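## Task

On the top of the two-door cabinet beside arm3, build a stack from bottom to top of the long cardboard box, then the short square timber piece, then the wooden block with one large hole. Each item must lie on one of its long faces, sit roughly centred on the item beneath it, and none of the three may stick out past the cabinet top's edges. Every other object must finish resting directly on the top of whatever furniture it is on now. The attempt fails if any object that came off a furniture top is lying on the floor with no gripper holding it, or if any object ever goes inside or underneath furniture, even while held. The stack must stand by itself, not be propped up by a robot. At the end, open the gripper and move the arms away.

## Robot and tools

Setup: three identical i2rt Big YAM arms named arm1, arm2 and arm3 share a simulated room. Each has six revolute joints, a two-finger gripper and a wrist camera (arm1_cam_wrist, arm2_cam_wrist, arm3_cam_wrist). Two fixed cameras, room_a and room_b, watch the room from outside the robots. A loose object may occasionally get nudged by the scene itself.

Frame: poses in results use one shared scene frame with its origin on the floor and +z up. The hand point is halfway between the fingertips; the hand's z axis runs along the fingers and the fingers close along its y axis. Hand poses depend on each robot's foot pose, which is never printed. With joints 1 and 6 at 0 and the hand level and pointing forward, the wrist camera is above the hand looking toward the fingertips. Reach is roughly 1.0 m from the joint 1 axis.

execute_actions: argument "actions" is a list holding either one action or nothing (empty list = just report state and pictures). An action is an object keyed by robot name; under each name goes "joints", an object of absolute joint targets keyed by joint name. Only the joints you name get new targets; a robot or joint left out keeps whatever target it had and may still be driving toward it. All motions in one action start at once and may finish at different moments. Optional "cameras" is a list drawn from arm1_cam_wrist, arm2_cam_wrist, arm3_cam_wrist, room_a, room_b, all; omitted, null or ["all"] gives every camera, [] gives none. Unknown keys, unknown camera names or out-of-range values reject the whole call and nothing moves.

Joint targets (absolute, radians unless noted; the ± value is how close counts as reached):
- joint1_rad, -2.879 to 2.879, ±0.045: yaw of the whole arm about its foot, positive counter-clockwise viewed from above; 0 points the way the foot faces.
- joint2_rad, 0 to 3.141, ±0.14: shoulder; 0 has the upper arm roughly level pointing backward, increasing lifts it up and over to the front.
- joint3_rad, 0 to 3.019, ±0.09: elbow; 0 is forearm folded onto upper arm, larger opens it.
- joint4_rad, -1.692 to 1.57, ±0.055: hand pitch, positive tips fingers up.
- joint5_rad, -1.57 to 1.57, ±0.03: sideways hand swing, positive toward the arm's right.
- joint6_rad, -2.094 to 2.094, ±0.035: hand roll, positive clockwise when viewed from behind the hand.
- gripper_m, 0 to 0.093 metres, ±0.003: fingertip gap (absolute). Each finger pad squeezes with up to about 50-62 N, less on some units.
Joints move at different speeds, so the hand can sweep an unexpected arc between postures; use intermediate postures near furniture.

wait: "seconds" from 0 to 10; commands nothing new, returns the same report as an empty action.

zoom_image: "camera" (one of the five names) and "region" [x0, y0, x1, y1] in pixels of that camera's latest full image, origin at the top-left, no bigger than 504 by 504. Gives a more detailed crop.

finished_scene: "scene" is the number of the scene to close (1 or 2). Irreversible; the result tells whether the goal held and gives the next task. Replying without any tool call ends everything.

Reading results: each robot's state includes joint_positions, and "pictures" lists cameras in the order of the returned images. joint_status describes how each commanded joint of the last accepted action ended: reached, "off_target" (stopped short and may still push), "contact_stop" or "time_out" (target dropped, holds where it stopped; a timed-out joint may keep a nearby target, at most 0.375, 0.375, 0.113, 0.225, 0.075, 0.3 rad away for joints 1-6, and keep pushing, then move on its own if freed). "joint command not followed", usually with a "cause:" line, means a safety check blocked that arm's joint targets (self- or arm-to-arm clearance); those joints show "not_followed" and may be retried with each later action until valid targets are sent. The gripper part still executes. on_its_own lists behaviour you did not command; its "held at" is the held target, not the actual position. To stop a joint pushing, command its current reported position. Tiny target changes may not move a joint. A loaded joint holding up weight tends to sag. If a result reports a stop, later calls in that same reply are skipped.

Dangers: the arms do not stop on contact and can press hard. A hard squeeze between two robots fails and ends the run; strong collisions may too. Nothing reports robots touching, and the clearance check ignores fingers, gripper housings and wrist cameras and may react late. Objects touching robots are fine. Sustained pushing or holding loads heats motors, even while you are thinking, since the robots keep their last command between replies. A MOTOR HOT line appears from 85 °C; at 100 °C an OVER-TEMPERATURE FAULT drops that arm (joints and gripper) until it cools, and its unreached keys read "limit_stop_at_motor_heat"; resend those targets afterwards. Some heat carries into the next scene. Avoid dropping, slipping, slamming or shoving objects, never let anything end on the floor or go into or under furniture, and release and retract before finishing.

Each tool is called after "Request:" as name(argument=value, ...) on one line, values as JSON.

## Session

Request:
execute_actions(actions=[])

Scene clock: 0.00 s.
arm1.joint_positions: joint1_rad=-0.145 joint2_rad=+0.608 joint3_rad=+1.328 joint4_rad=-1.297 joint5_rad=-0.229 joint6_rad=+0.233 gripper_m=+0.095
arm1.joint_status: not commanded
arm1.hand: x=+0.8405 y=+0.6046 z=+1.2855 quat_wxyz=(-0.191, +0.621, -0.617, -0.445) (m; scene frame)
arm2.joint_positions: joint1_rad=-0.454 joint2_rad=+0.589 joint3_rad=+1.414 joint4_rad=-1.456 joint5_rad=-0.136 joint6_rad=-0.518 gripper_m=+0.094
arm2.joint_status: not commanded
arm2.hand: x=+0.0661 y=+0.3465 z=+1.4642 quat_wxyz=(-0.389, +0.731, -0.509, -0.235) (m; scene frame)
arm3.joint_positions: joint1_rad=-0.521 joint2_rad=+0.568 joint3_rad=+1.642 joint4_rad=-1.148 joint5_rad=-0.032 joint6_rad=+0.447 gripper_m=+0.094
arm3.joint_status: not commanded
arm3.hand: x=-0.9291 y=-0.6809 z=+1.5647 quat_wxyz=(-0.600, -0.594, -0.429, +0.322) (m; scene frame)
pictures: arm1_cam_wrist, arm2_cam_wrist, arm3_cam_wrist, room_a, room_b
Images, in order (width x height): arm1_cam_wrist 616x616, arm2_cam_wrist 616x616, arm3_cam_wrist 616x616, room_a 896x504, room_b 896x504.

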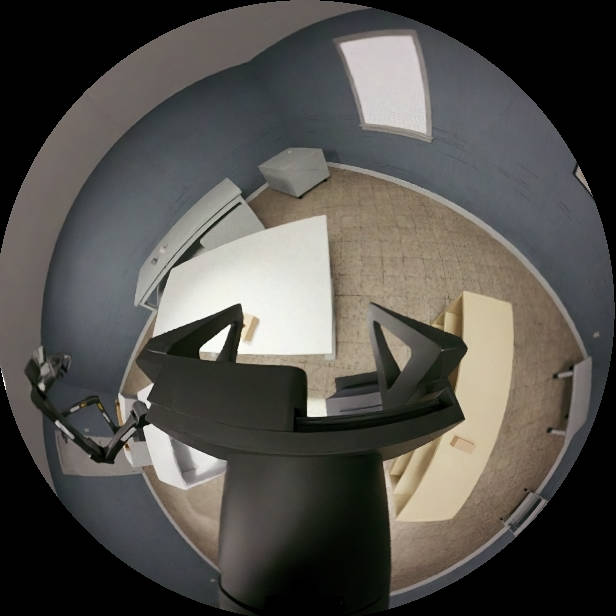

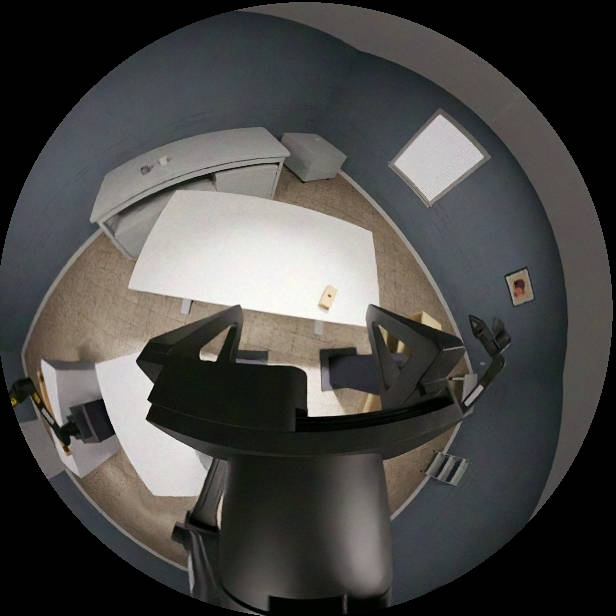

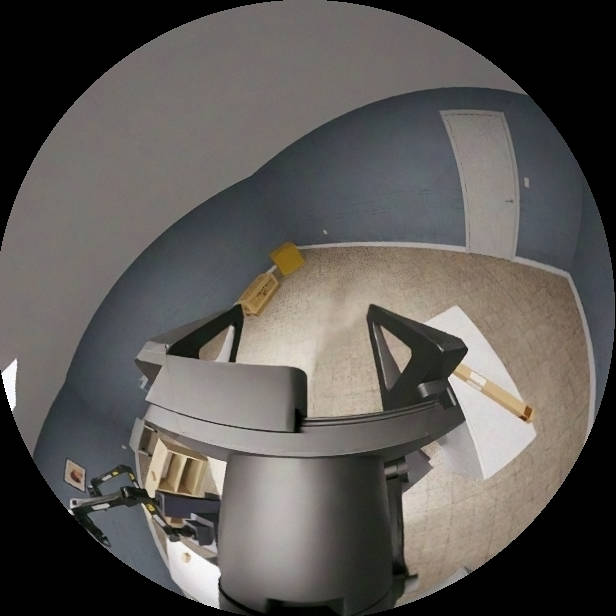

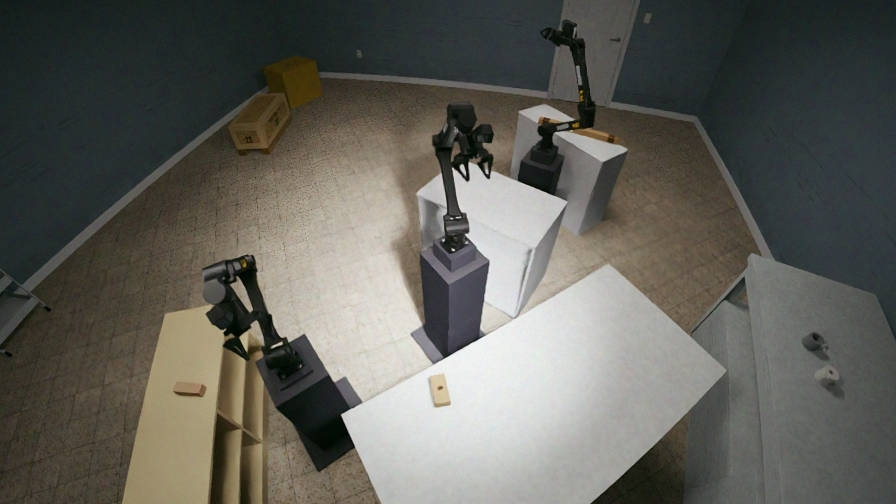

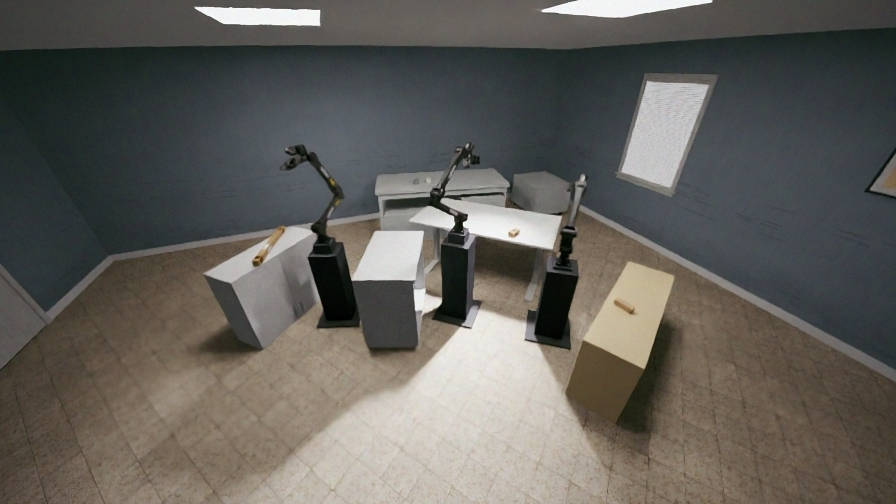

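Request:
execute_actions(actions=[{"arm1":{"joints":{"joint1_rad":-2.06,"joint2_rad":1.40,"joint3_rad":1.075,"joint4_rad":-0.61,"joint5_rad":0,"joint6_rad":0}},"arm2":{"joints":{"joint1_rad":-0.74,"joint2_rad":1.59,"joint3_rad":1.25,"joint4_rad":-0.585,"joint5_rad":0,"joint6_rad":0}},"arm3":{"joints":{"joint1_rad":-1.8,"joint2_rad":1.188,"joint3_rad":1.5,"joint4_rad":-1.258,"joint5_rad":0,"joint6_rad":0}}}])

Scene clock: 29.40 s.
arm1.joint_positions: joint1_rad=-2.063 joint2_rad=+1.418 joint3_rad=+1.076 joint4_rad=-0.623 joint5_rad=+0.000 joint6_rad=+0.016 gripper_m=+0.095
arm1.joint_status: all done
arm1.hand: x=+1.4233 y=+0.2485 z=+0.9482 quat_wxyz=(-0.297, -0.119, -0.947, +0.031) (m; scene frame)
arm2.joint_positions: joint1_rad=-0.732 joint2_rad=+1.593 joint3_rad=+1.244 joint4_rad=-0.597 joint5_rad=-0.002 joint6_rad=-0.012 gripper_m=+0.094
arm2.joint_status: all done
arm2.hand: x=+0.3356 y=+0.6689 z=+1.1073 quat_wxyz=(-0.265, +0.487, -0.818, -0.154) (m; scene frame)
arm3.joint_positions: joint1_rad=-1.798 joint2_rad=+1.200 joint3_rad=+1.476 joint4_rad=-1.238 joint5_rad=+0.001 joint6_rad=+0.015 gripper_m=+0.094
arm3.joint_status: all done
arm3.hand: x=-1.3712 y=-0.6907 z=+1.2649 quat_wxyz=(-0.061, -0.937, -0.180, +0.292) (m; scene frame)
pictures: arm1_cam_wrist, arm2_cam_wrist, arm3_cam_wrist, room_a, room_b
Images, in order (width x height): arm1_cam_wrist 616x616, arm2_cam_wrist 616x616, arm3_cam_wrist 616x616, room_a 896x504, room_b 896x504.

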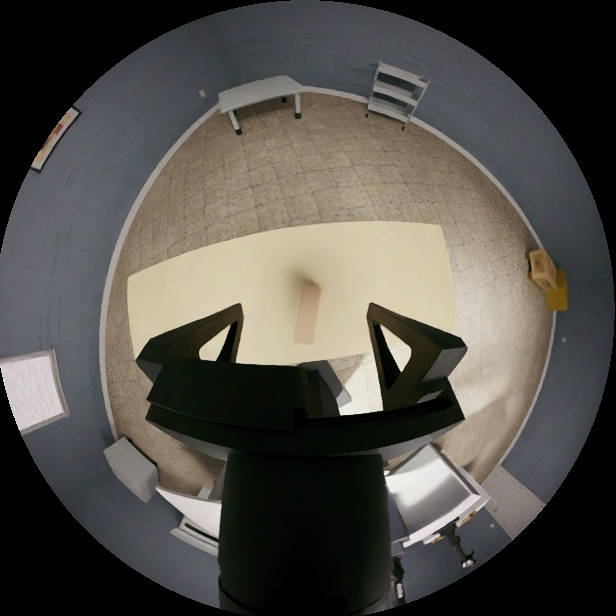

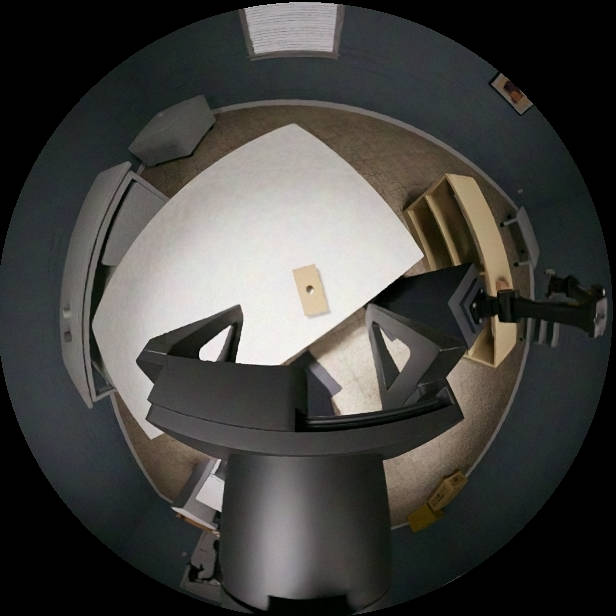

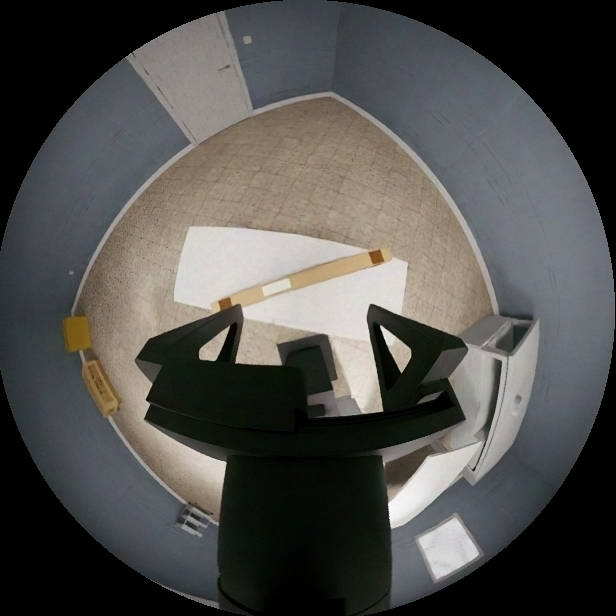

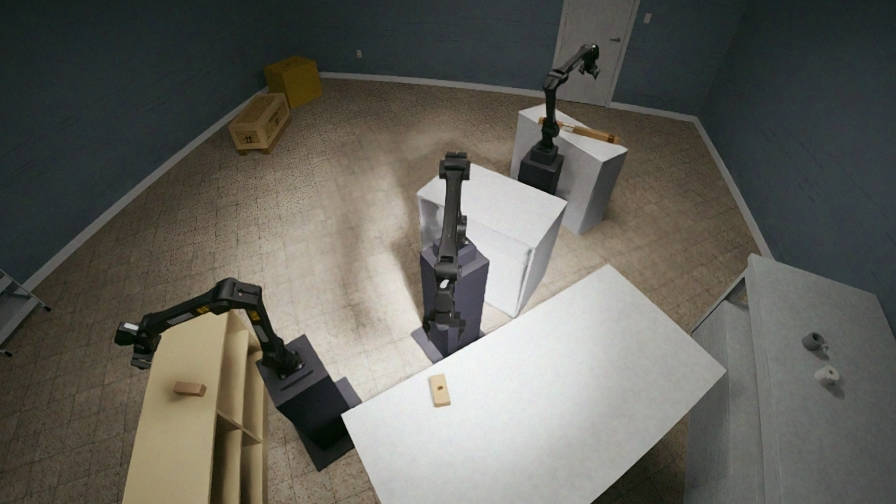

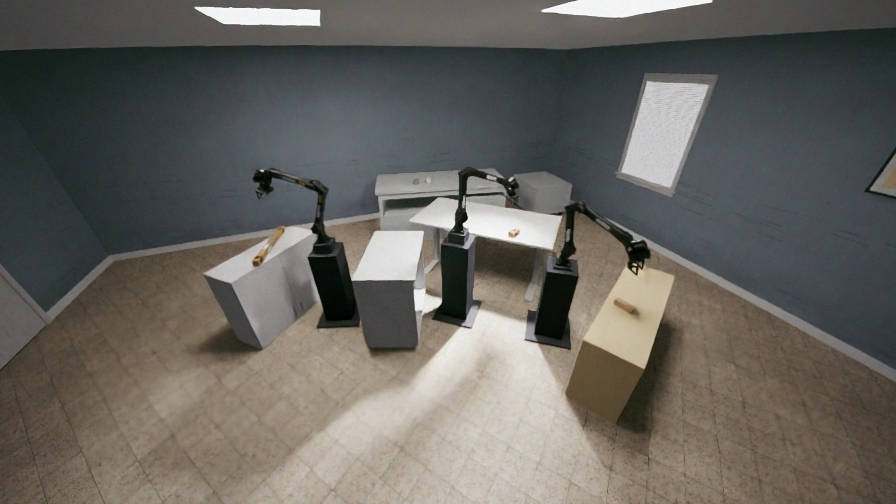

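Request:
execute_actions(actions=[])

Scene clock: 70.47 s.
arm1.joint_positions: joint1_rad=-2.063 joint2_rad=+1.418 joint3_rad=+1.076 joint4_rad=-0.623 joint5_rad=+0.000 joint6_rad=+0.015 gripper_m=+0.095
arm1.joint_status: all done
arm1.hand: x=+1.4233 y=+0.2485 z=+0.9482 quat_wxyz=(-0.297, -0.119, -0.947, +0.031) (m; scene frame)
arm2.joint_positions: joint1_rad=-0.732 joint2_rad=+1.593 joint3_rad=+1.244 joint4_rad=-0.597 joint5_rad=-0.002 joint6_rad=-0.012 gripper_m=+0.094
arm2.joint_status: all done
arm2.hand: x=+0.3356 y=+0.6689 z=+1.1073 quat_wxyz=(-0.265, +0.487, -0.818, -0.154) (m; scene frame)
arm3.joint_positions: joint1_rad=-1.798 joint2_rad=+1.200 joint3_rad=+1.476 joint4_rad=-1.238 joint5_rad=+0.001 joint6_rad=+0.015 gripper_m=+0.094
arm3.joint_status: all done
arm3.hand: x=-1.3712 y=-0.6907 z=+1.2649 quat_wxyz=(-0.061, -0.937, -0.180, +0.292) (m; scene frame)
pictures: arm1_cam_wrist, arm2_cam_wrist, arm3_cam_wrist, room_a, room_b
Images, in order (width x height): arm1_cam_wrist 616x616, arm2_cam_wrist 616x616, arm3_cam_wrist 616x616, room_a 896x504, room_b 896x504.

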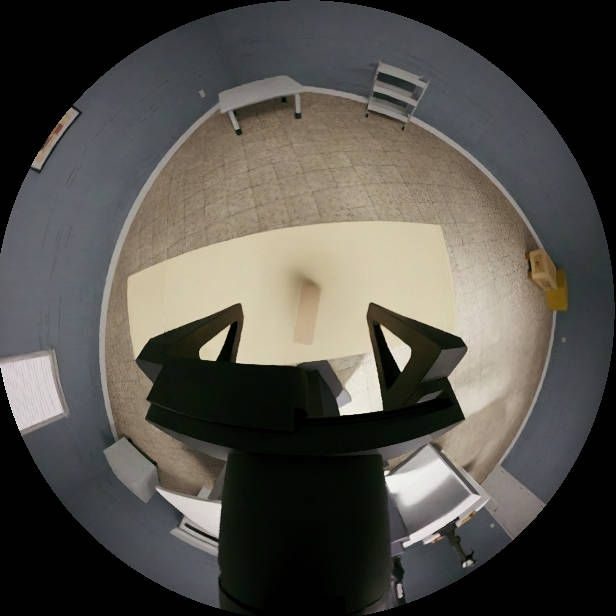

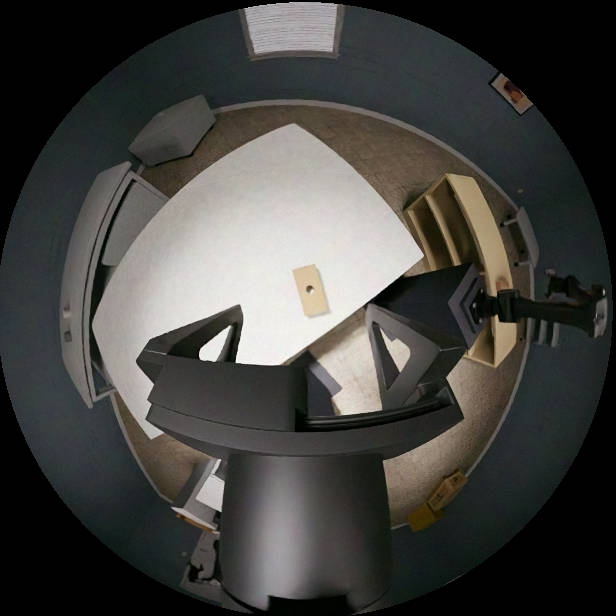

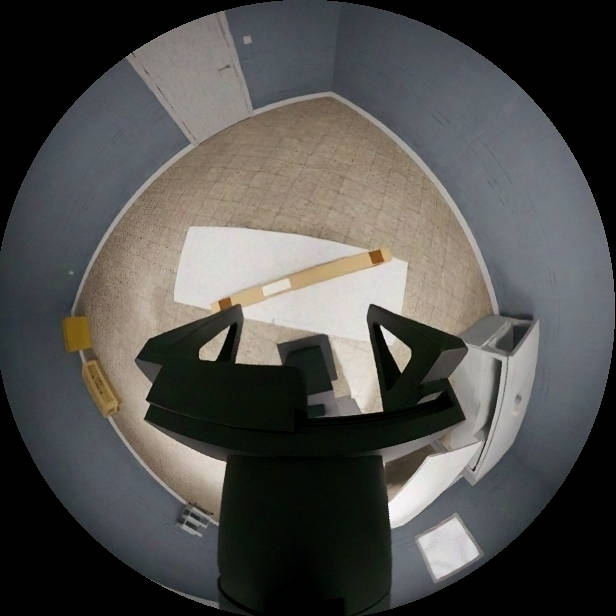

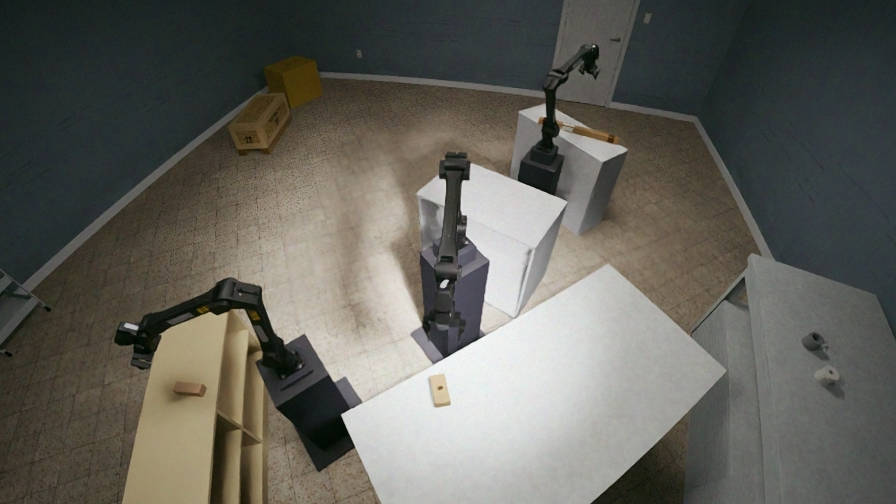

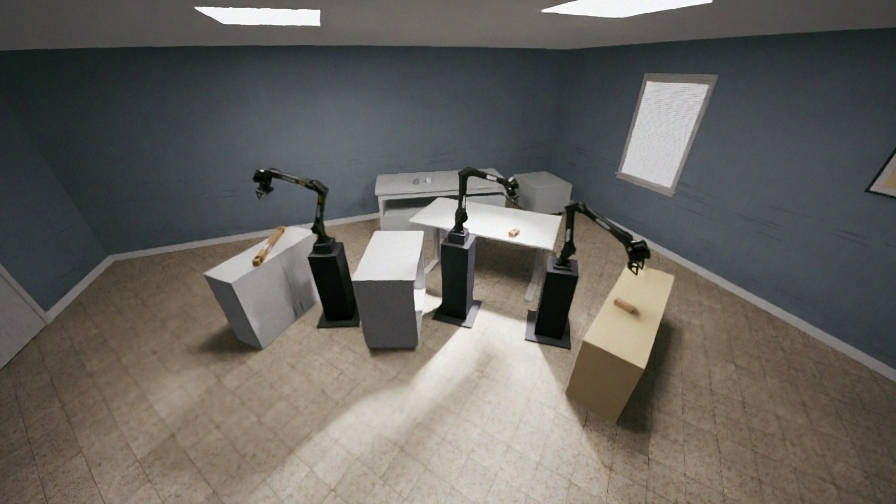

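Request:
execute_actions(actions=[{"arm1":{"joints":{"joint2_rad":1.91,"joint3_rad":1.28,"joint4_rad":-0.885,"joint6_rad":0.205}},"arm2":{"joints":{"joint1_rad":-0.752,"joint2_rad":2.27,"joint3_rad":1.783,"joint4_rad":-1.035,"joint6_rad":-0.26}},"arm3":{"joints":{"joint1_rad":-1.762,"joint2_rad":1.885,"joint3_rad":1.42,"joint4_rad":-1.08,"joint6_rad":1.32}}}], cameras=["arm1_cam_wrist","arm2_cam_wrist","arm3_cam_wrist"])

Scene clock: 108.33 s.
arm1.joint_positions: joint1_rad=-2.063 joint2_rad=+1.930 joint3_rad=+1.255 joint4_rad=-0.877 joint5_rad=+0.000 joint6_rad=+0.190 gripper_m=+0.095
arm1.joint_status: all done
arm1.hand: x=+1.4139 y=+0.2512 z=+0.7397 quat_wxyz=(-0.010, -0.210, -0.978, -0.001) (m; scene frame)
arm2.joint_positions: joint1_rad=-0.738 joint2_rad=+2.289 joint3_rad=+1.742 joint4_rad=-1.030 joint5_rad=-0.002 joint6_rad=-0.248 gripper_m=+0.094
arm2.joint_status: all done
arm2.hand: x=+0.3615 y=+0.7063 z=+0.8561 quat_wxyz=(+0.004, +0.606, -0.795, +0.001) (m; scene frame)
arm3.joint_positions: joint1_rad=-1.768 joint2_rad=+1.894 joint3_rad=+1.402 joint4_rad=-1.092 joint5_rad=+0.001 joint6_rad=+1.304 gripper_m=+0.094
arm3.joint_status: all done
arm3.hand: x=-1.4413 y=-0.7382 z=+0.8962 quat_wxyz=(+0.006, -0.905, +0.426, -0.005) (m; scene frame)
pictures: arm1_cam_wrist, arm2_cam_wrist, arm3_cam_wrist
Images, in order (width x height): arm1_cam_wrist 616x616, arm2_cam_wrist 616x616, arm3_cam_wrist 616x616.

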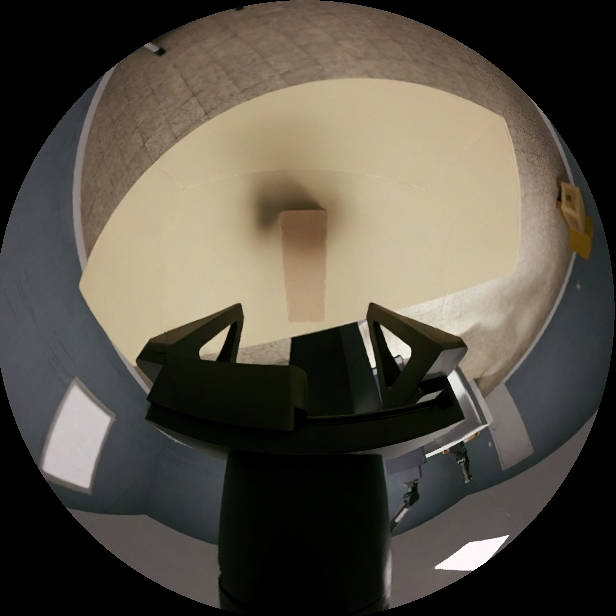

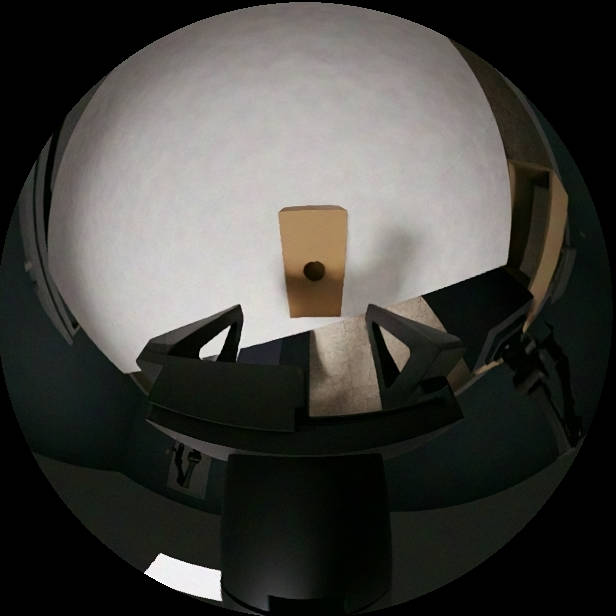

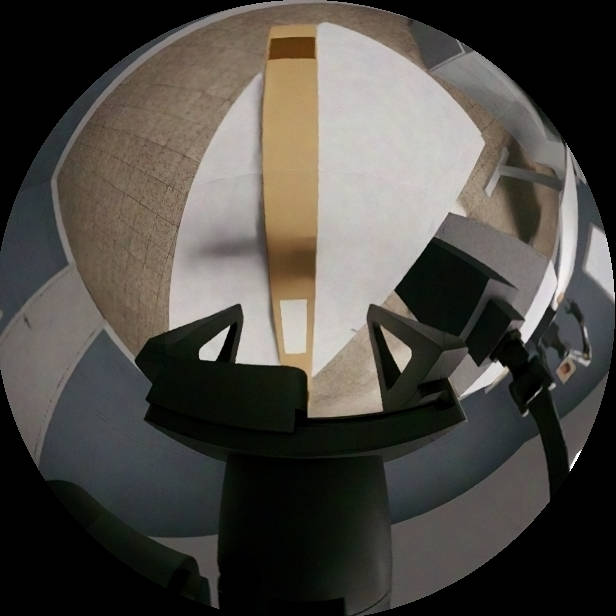

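Request:
execute_actions(actions=[{"arm1":{"joints":{"joint2_rad":2.105,"joint3_rad":1.215,"joint4_rad":-0.655}},"arm2":{"joints":{"joint1_rad":-0.762,"joint2_rad":2.395,"joint3_rad":1.725,"joint4_rad":-0.865}},"arm3":{"joints":{"joint1_rad":-1.742,"joint2_rad":2.045,"joint3_rad":1.385,"joint4_rad":-0.872,"joint6_rad":1.34}}}], cameras=["arm1_cam_wrist","arm2_cam_wrist","arm3_cam_wrist"])

Scene clock: 141.37 s.
arm1.joint_positions: joint1_rad=-2.063 joint2_rad=+2.128 joint3_rad=+1.208 joint4_rad=-0.668 joint5_rad=+0.000 joint6_rad=+0.190 gripper_m=+0.095
arm1.joint_status: all done
arm1.hand: x=+1.4007 y=+0.2545 z=+0.6299 quat_wxyz=(+0.007, -0.210, -0.978, -0.001) (m; scene frame)
arm2.joint_positions: joint1_rad=-0.750 joint2_rad=+2.391 joint3_rad=+1.720 joint4_rad=-0.873 joint5_rad=-0.002 joint6_rad=-0.248 gripper_m=+0.094
arm2.joint_status: all done
arm2.hand: x=+0.3700 y=+0.7055 z=+0.7853 quat_wxyz=(-0.011, +0.601, -0.799, -0.005) (m; scene frame)
arm3.joint_positions: joint1_rad=-1.748 joint2_rad=+2.045 joint3_rad=+1.375 joint4_rad=-0.890 joint5_rad=+0.001 joint6_rad=+1.325 gripper_m=+0.094
arm3.joint_status: all done
arm3.hand: x=-1.4519 y=-0.7552 z=+0.8072 quat_wxyz=(-0.003, -0.905, +0.426, +0.002) (m; scene frame)
pictures: arm1_cam_wrist, arm2_cam_wrist, arm3_cam_wrist
Images, in order (width x height): arm1_cam_wrist 616x616, arm2_cam_wrist 616x616, arm3_cam_wrist 616x616.

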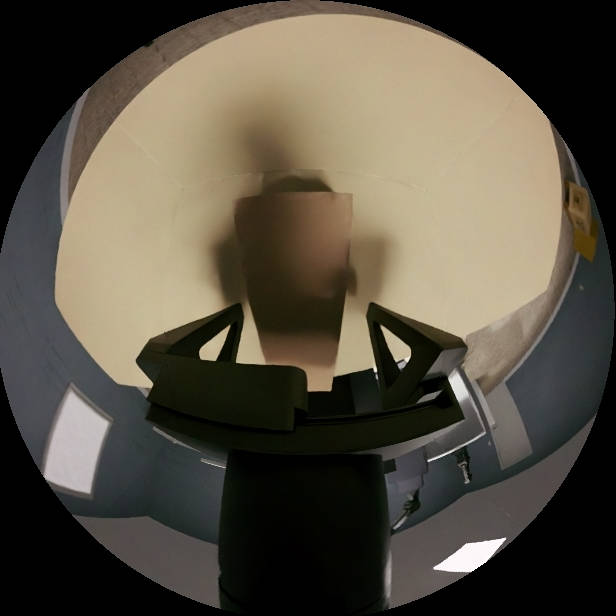

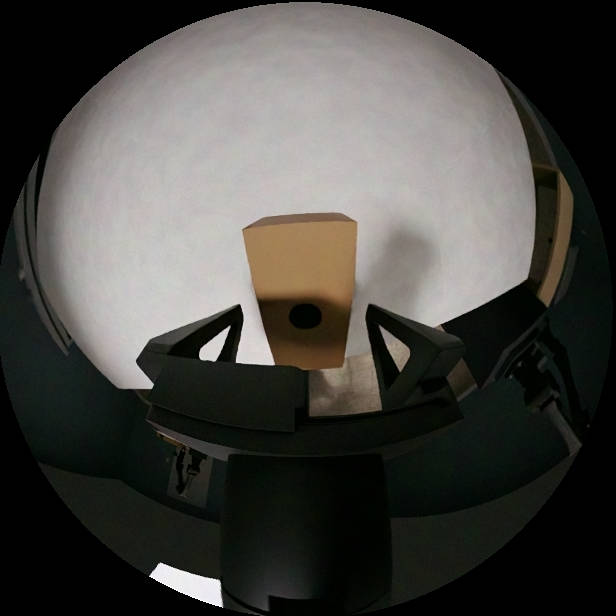

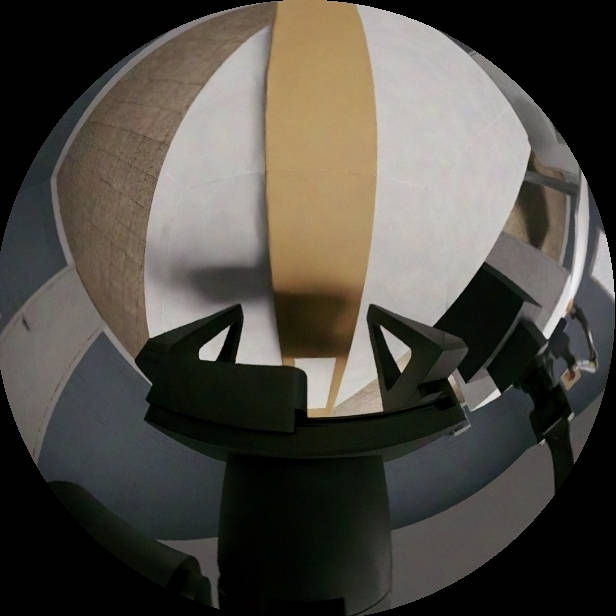

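Request:
execute_actions(actions=[{"arm1":{"joints":{"gripper_m":0.03}},"arm2":{"joints":{"joint2_rad":2.43,"joint6_rad":-0.28}},"arm3":{"joints":{"joint2_rad":2.072}}}], cameras=["arm2_cam_wrist","arm3_cam_wrist"])

Scene clock: 150.43 s.
arm1.joint_positions: joint1_rad=-2.063 joint2_rad=+2.128 joint3_rad=+1.208 joint4_rad=-0.667 joint5_rad=-0.001 joint6_rad=+0.191 gripper_m=+0.045
arm1.joint_status: gripper_m off_target (ended at +0.045, target +0.030)
arm1.hand: x=+1.4008 y=+0.2546 z=+0.6299 quat_wxyz=(+0.007, -0.211, -0.978, -0.002) (m; scene frame)
arm2.joint_positions: joint1_rad=-0.750 joint2_rad=+2.403 joint3_rad=+1.720 joint4_rad=-0.873 joint5_rad=-0.002 joint6_rad=-0.268 gripper_m=+0.094
arm2.joint_status: all done
arm2.hand: x=+0.3684 y=+0.7026 z=+0.7779 quat_wxyz=(-0.006, +0.609, -0.793, -0.003) (m; scene frame)
arm3.joint_positions: joint1_rad=-1.748 joint2_rad=+2.045 joint3_rad=+1.375 joint4_rad=-0.890 joint5_rad=+0.001 joint6_rad=+1.325 gripper_m=+0.094
arm3.joint_status: all done
arm3.hand: x=-1.4519 y=-0.7552 z=+0.8072 quat_wxyz=(-0.003, -0.905, +0.426, +0.002) (m; scene frame)
pictures: arm2_cam_wrist, arm3_cam_wrist
Images, in order (width x height): arm2_cam_wrist 616x616, arm3_cam_wrist 616x616.

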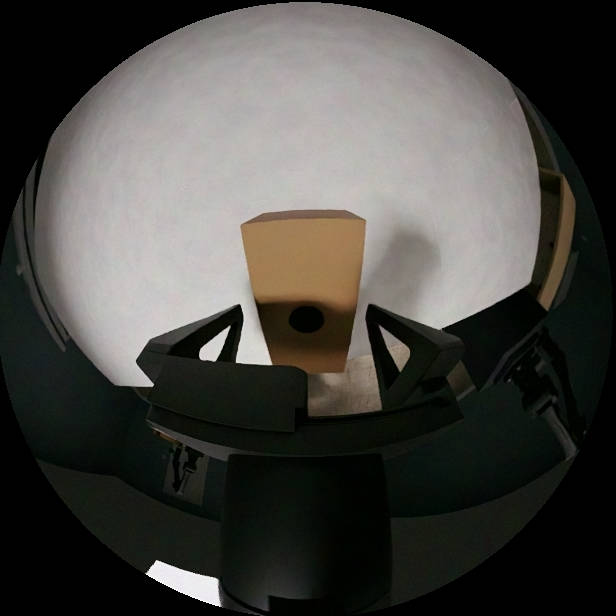

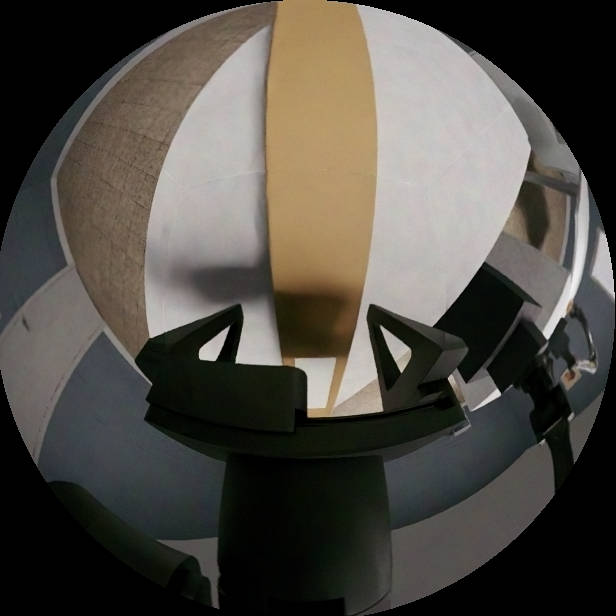

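Request:
execute_actions(actions=[{"arm1":{"joints":{"joint2_rad":1.53,"joint4_rad":-1.229}},"arm2":{"joints":{"joint2_rad":2.453}},"arm3":{"joints":{"joint2_rad":2.088}}}], cameras=["arm2_cam_wrist","arm3_cam_wrist"])

Scene clock: 164.10 s.
arm1.joint_positions: joint1_rad=-2.063 joint2_rad=+1.531 joint3_rad=+1.208 joint4_rad=-1.219 joint5_rad=-0.001 joint6_rad=+0.191 gripper_m=+0.045
arm1.joint_status: all done
arm1.hand: x=+1.3387 y=+0.2687 z=+0.9079 quat_wxyz=(-0.015, -0.211, -0.977, -0.001) (m; scene frame)
arm2.joint_positions: joint1_rad=-0.750 joint2_rad=+2.430 joint3_rad=+1.720 joint4_rad=-0.873 joint5_rad=-0.002 joint6_rad=-0.268 gripper_m=+0.094
arm2.joint_status: all done
arm2.hand: x=+0.3643 y=+0.6957 z=+0.7609 quat_wxyz=(+0.007, +0.609, -0.793, +0.003) (m; scene frame)
arm3.joint_positions: joint1_rad=-1.748 joint2_rad=+2.061 joint3_rad=+1.375 joint4_rad=-0.890 joint5_rad=+0.001 joint6_rad=+1.325 gripper_m=+0.094
arm3.joint_status: all done
arm3.hand: x=-1.4493 y=-0.7540 z=+0.7991 quat_wxyz=(+0.003, -0.905, +0.426, -0.002) (m; scene frame)
pictures: arm2_cam_wrist, arm3_cam_wrist
Images, in order (width x height): arm2_cam_wrist 616x616, arm3_cam_wrist 616x616.

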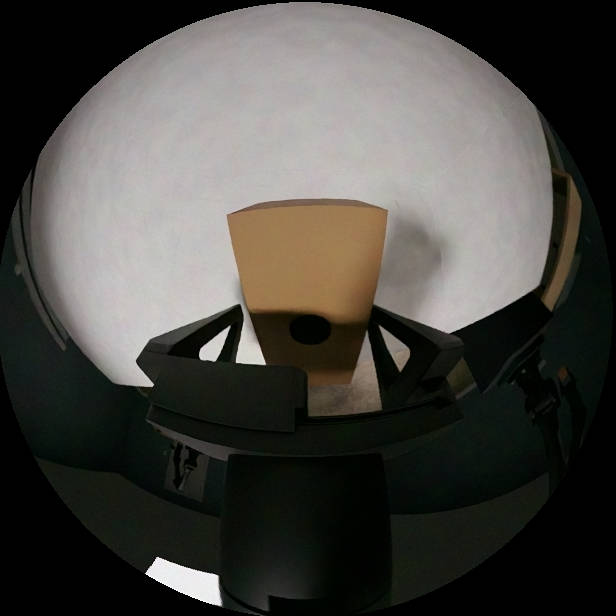

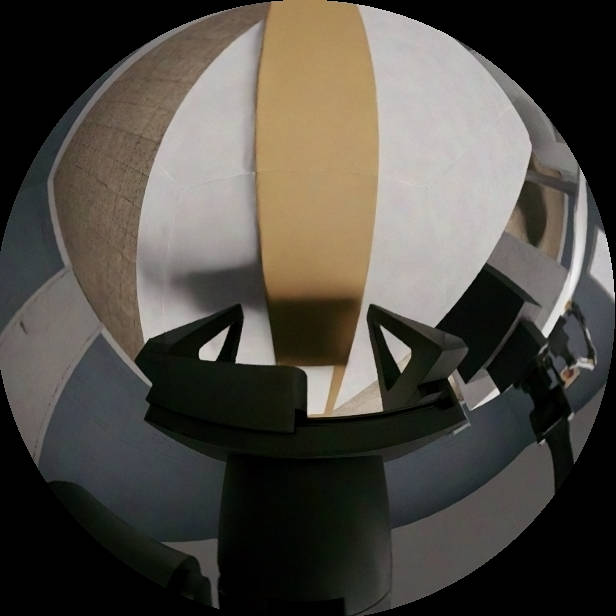

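Request:
execute_actions(actions=[{"arm1":{"joints":{"joint1_rad":-0.5}},"arm2":{"joints":{"gripper_m":0.03}},"arm3":{"joints":{"gripper_m":0.03}}}], cameras=["room_a"])

Scene clock: 170.47 s.
arm1.joint_positions: joint1_rad=-0.496 joint2_rad=+1.534 joint3_rad=+1.208 joint4_rad=-1.219 joint5_rad=-0.001 joint6_rad=+0.192 gripper_m=+0.045
arm1.joint_status: all done
arm1.hand: x=+1.0110 y=+0.8034 z=+0.9069 quat_wxyz=(-0.010, +0.541, -0.841, -0.010) (m; scene frame)
arm2.joint_positions: joint1_rad=-0.750 joint2_rad=+2.430 joint3_rad=+1.720 joint4_rad=-0.872 joint5_rad=+0.000 joint6_rad=-0.269 gripper_m=+0.059
arm2.joint_status: gripper_m off_target (ended at +0.059, target +0.030)
arm2.hand: x=+0.3650 y=+0.6956 z=+0.7609 quat_wxyz=(+0.006, +0.610, -0.793, +0.003) (m; scene frame)
arm3.joint_positions: joint1_rad=-1.748 joint2_rad=+2.061 joint3_rad=+1.375 joint4_rad=-0.888 joint5_rad=+0.001 joint6_rad=+1.327 gripper_m=+0.049
arm3.joint_status: gripper_m off_target (ended at +0.049, target +0.030)
arm3.hand: x=-1.4496 y=-0.7542 z=+0.7991 quat_wxyz=(+0.002, -0.904, +0.427, -0.002) (m; scene frame)
pictures: room_a
Images, in order (width x height): room_a 896x504.

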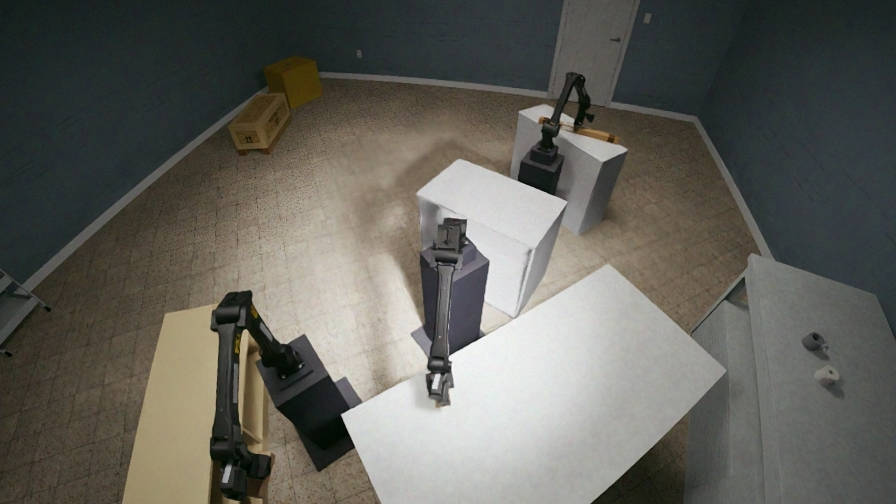

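Request:
execute_actions(actions=[{"arm2":{"joints":{"joint2_rad":2.10,"joint4_rad":-1.2}},"arm3":{"joints":{"joint2_rad":1.97,"joint4_rad":-0.97}}}], cameras=[])

Request:
execute_actions(actions=[{"arm2":{"joints":{"joint1_rad":1.75,"joint6_rad":0.0}},"arm3":{"joints":{"joint1_rad":-1.65,"joint6_rad":1.93}},"arm1":{"joints":{"joint1_rad":0.1}}}])

Scene clock: 180.07 s.
arm1.joint_positions: joint1_rad=-0.496 joint2_rad=+1.534 joint3_rad=+1.208 joint4_rad=-1.219 joint5_rad=-0.001 joint6_rad=+0.192 gripper_m=+0.045
arm1.joint_status: not commanded
arm1.hand: x=+1.0110 y=+0.8034 z=+0.9069 quat_wxyz=(-0.010, +0.541, -0.841, -0.010) (m; scene frame)
arm2.joint_positions: joint1_rad=-0.750 joint2_rad=+2.105 joint3_rad=+1.703 joint4_rad=-1.193 joint5_rad=+0.000 joint6_rad=-0.269 gripper_m=+0.059
arm2.joint_status: all done
arm2.hand: x=+0.3544 y=+0.6780 z=+0.9562 quat_wxyz=(+0.012, +0.610, -0.793, +0.006) (m; scene frame)
arm3.joint_positions: joint1_rad=-1.748 joint2_rad=+1.979 joint3_rad=+1.375 joint4_rad=-0.953 joint5_rad=+0.001 joint6_rad=+1.327 gripper_m=+0.049
arm3.joint_status: all done
arm3.hand: x=-1.4475 y=-0.7531 z=+0.8425 quat_wxyz=(-0.004, -0.904, +0.427, +0.003) (m; scene frame)
pictures: none
No camera images: the call's "cameras" was empty. Leave "cameras" out to get every camera's image.

Scene clock: 182.57 s.
arm1.joint_positions: joint1_rad=+0.106 joint2_rad=+1.534 joint3_rad=+1.208 joint4_rad=-1.219 joint5_rad=-0.001 joint6_rad=+0.193 gripper_m=+0.045
arm1.joint_status: all done
arm1.hand: x=+0.7482 y=+0.7866 z=+0.9064 quat_wxyz=(-0.007, +0.765, -0.643, -0.011) (m; scene frame)
arm2.joint_positions: joint1_rad=+1.761 joint2_rad=+2.105 joint3_rad=+1.703 joint4_rad=-1.192 joint5_rad=-0.003 joint6_rad=-0.012 gripper_m=+0.059
arm2.joint_status: all done
arm2.hand: x=-0.5252 y=-0.1034 z=+0.9583 quat_wxyz=(+0.000, +0.978, +0.210, +0.012) (m; scene frame)
arm3.joint_positions: joint1_rad=-1.642 joint2_rad=+1.979 joint3_rad=+1.375 joint4_rad=-0.953 joint5_rad=-0.001 joint6_rad=+1.915 gripper_m=+0.049
arm3.joint_status: all done
arm3.hand: x=-1.4193 y=-0.8050 z=+0.8425 quat_wxyz=(-0.006, -0.776, +0.630, +0.001) (m; scene frame)
pictures: arm1_cam_wrist, arm2_cam_wrist, arm3_cam_wrist, room_a, room_b
Images, in order (width x height): arm1_cam_wrist 616x616, arm2_cam_wrist 616x616, arm3_cam_wrist 616x616, room_a 896x504, room_b 896x504.

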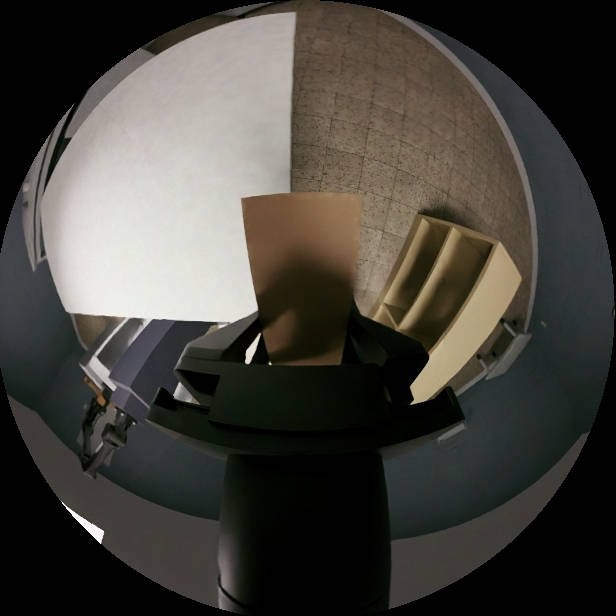

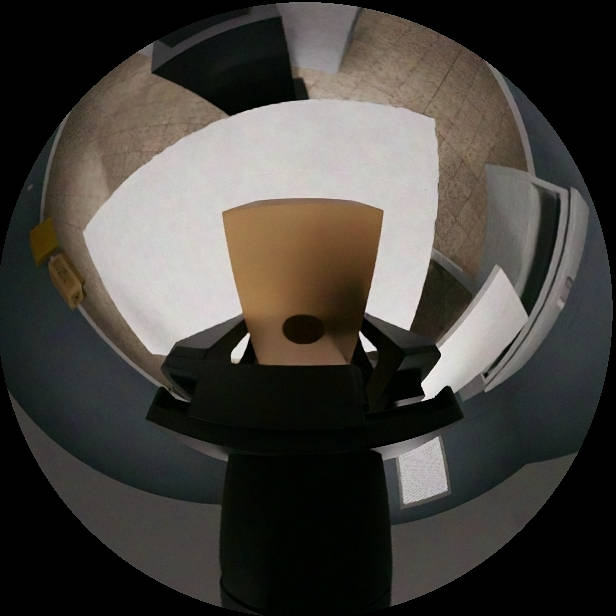

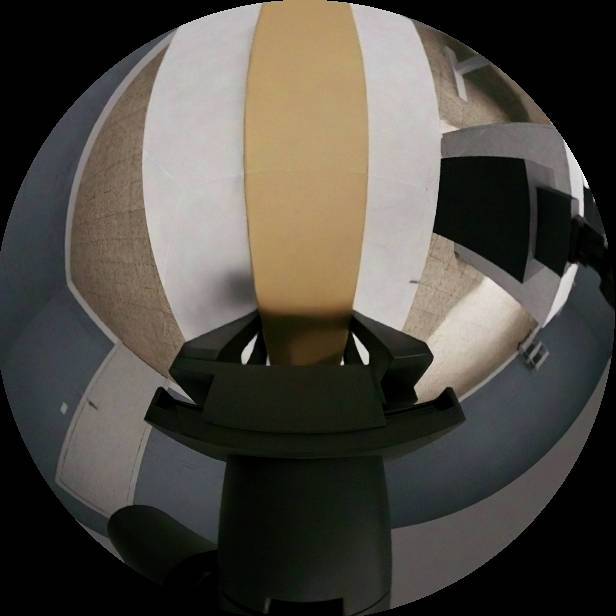

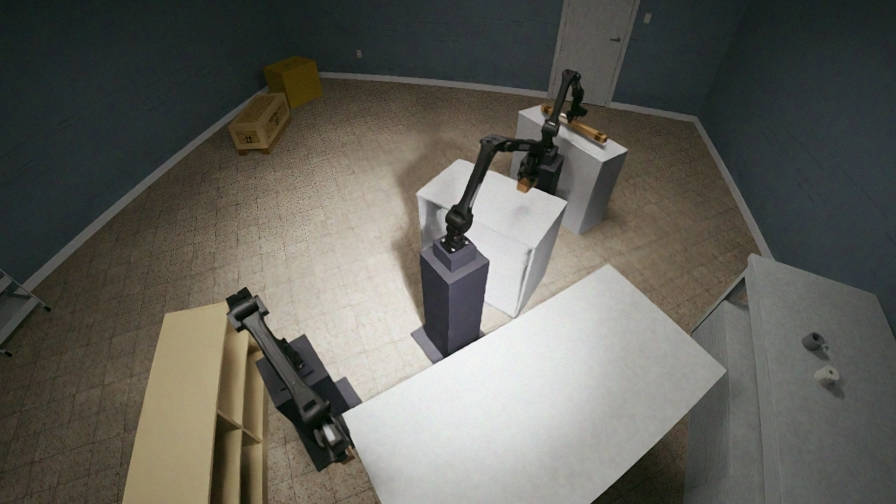

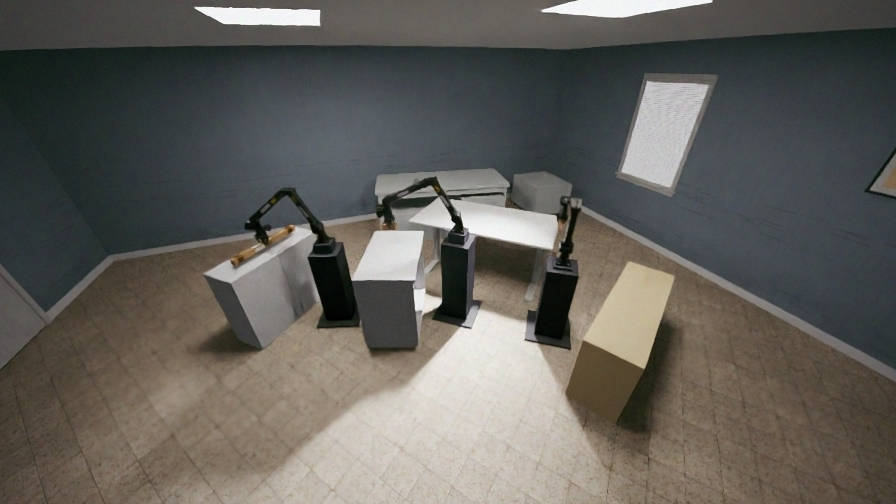

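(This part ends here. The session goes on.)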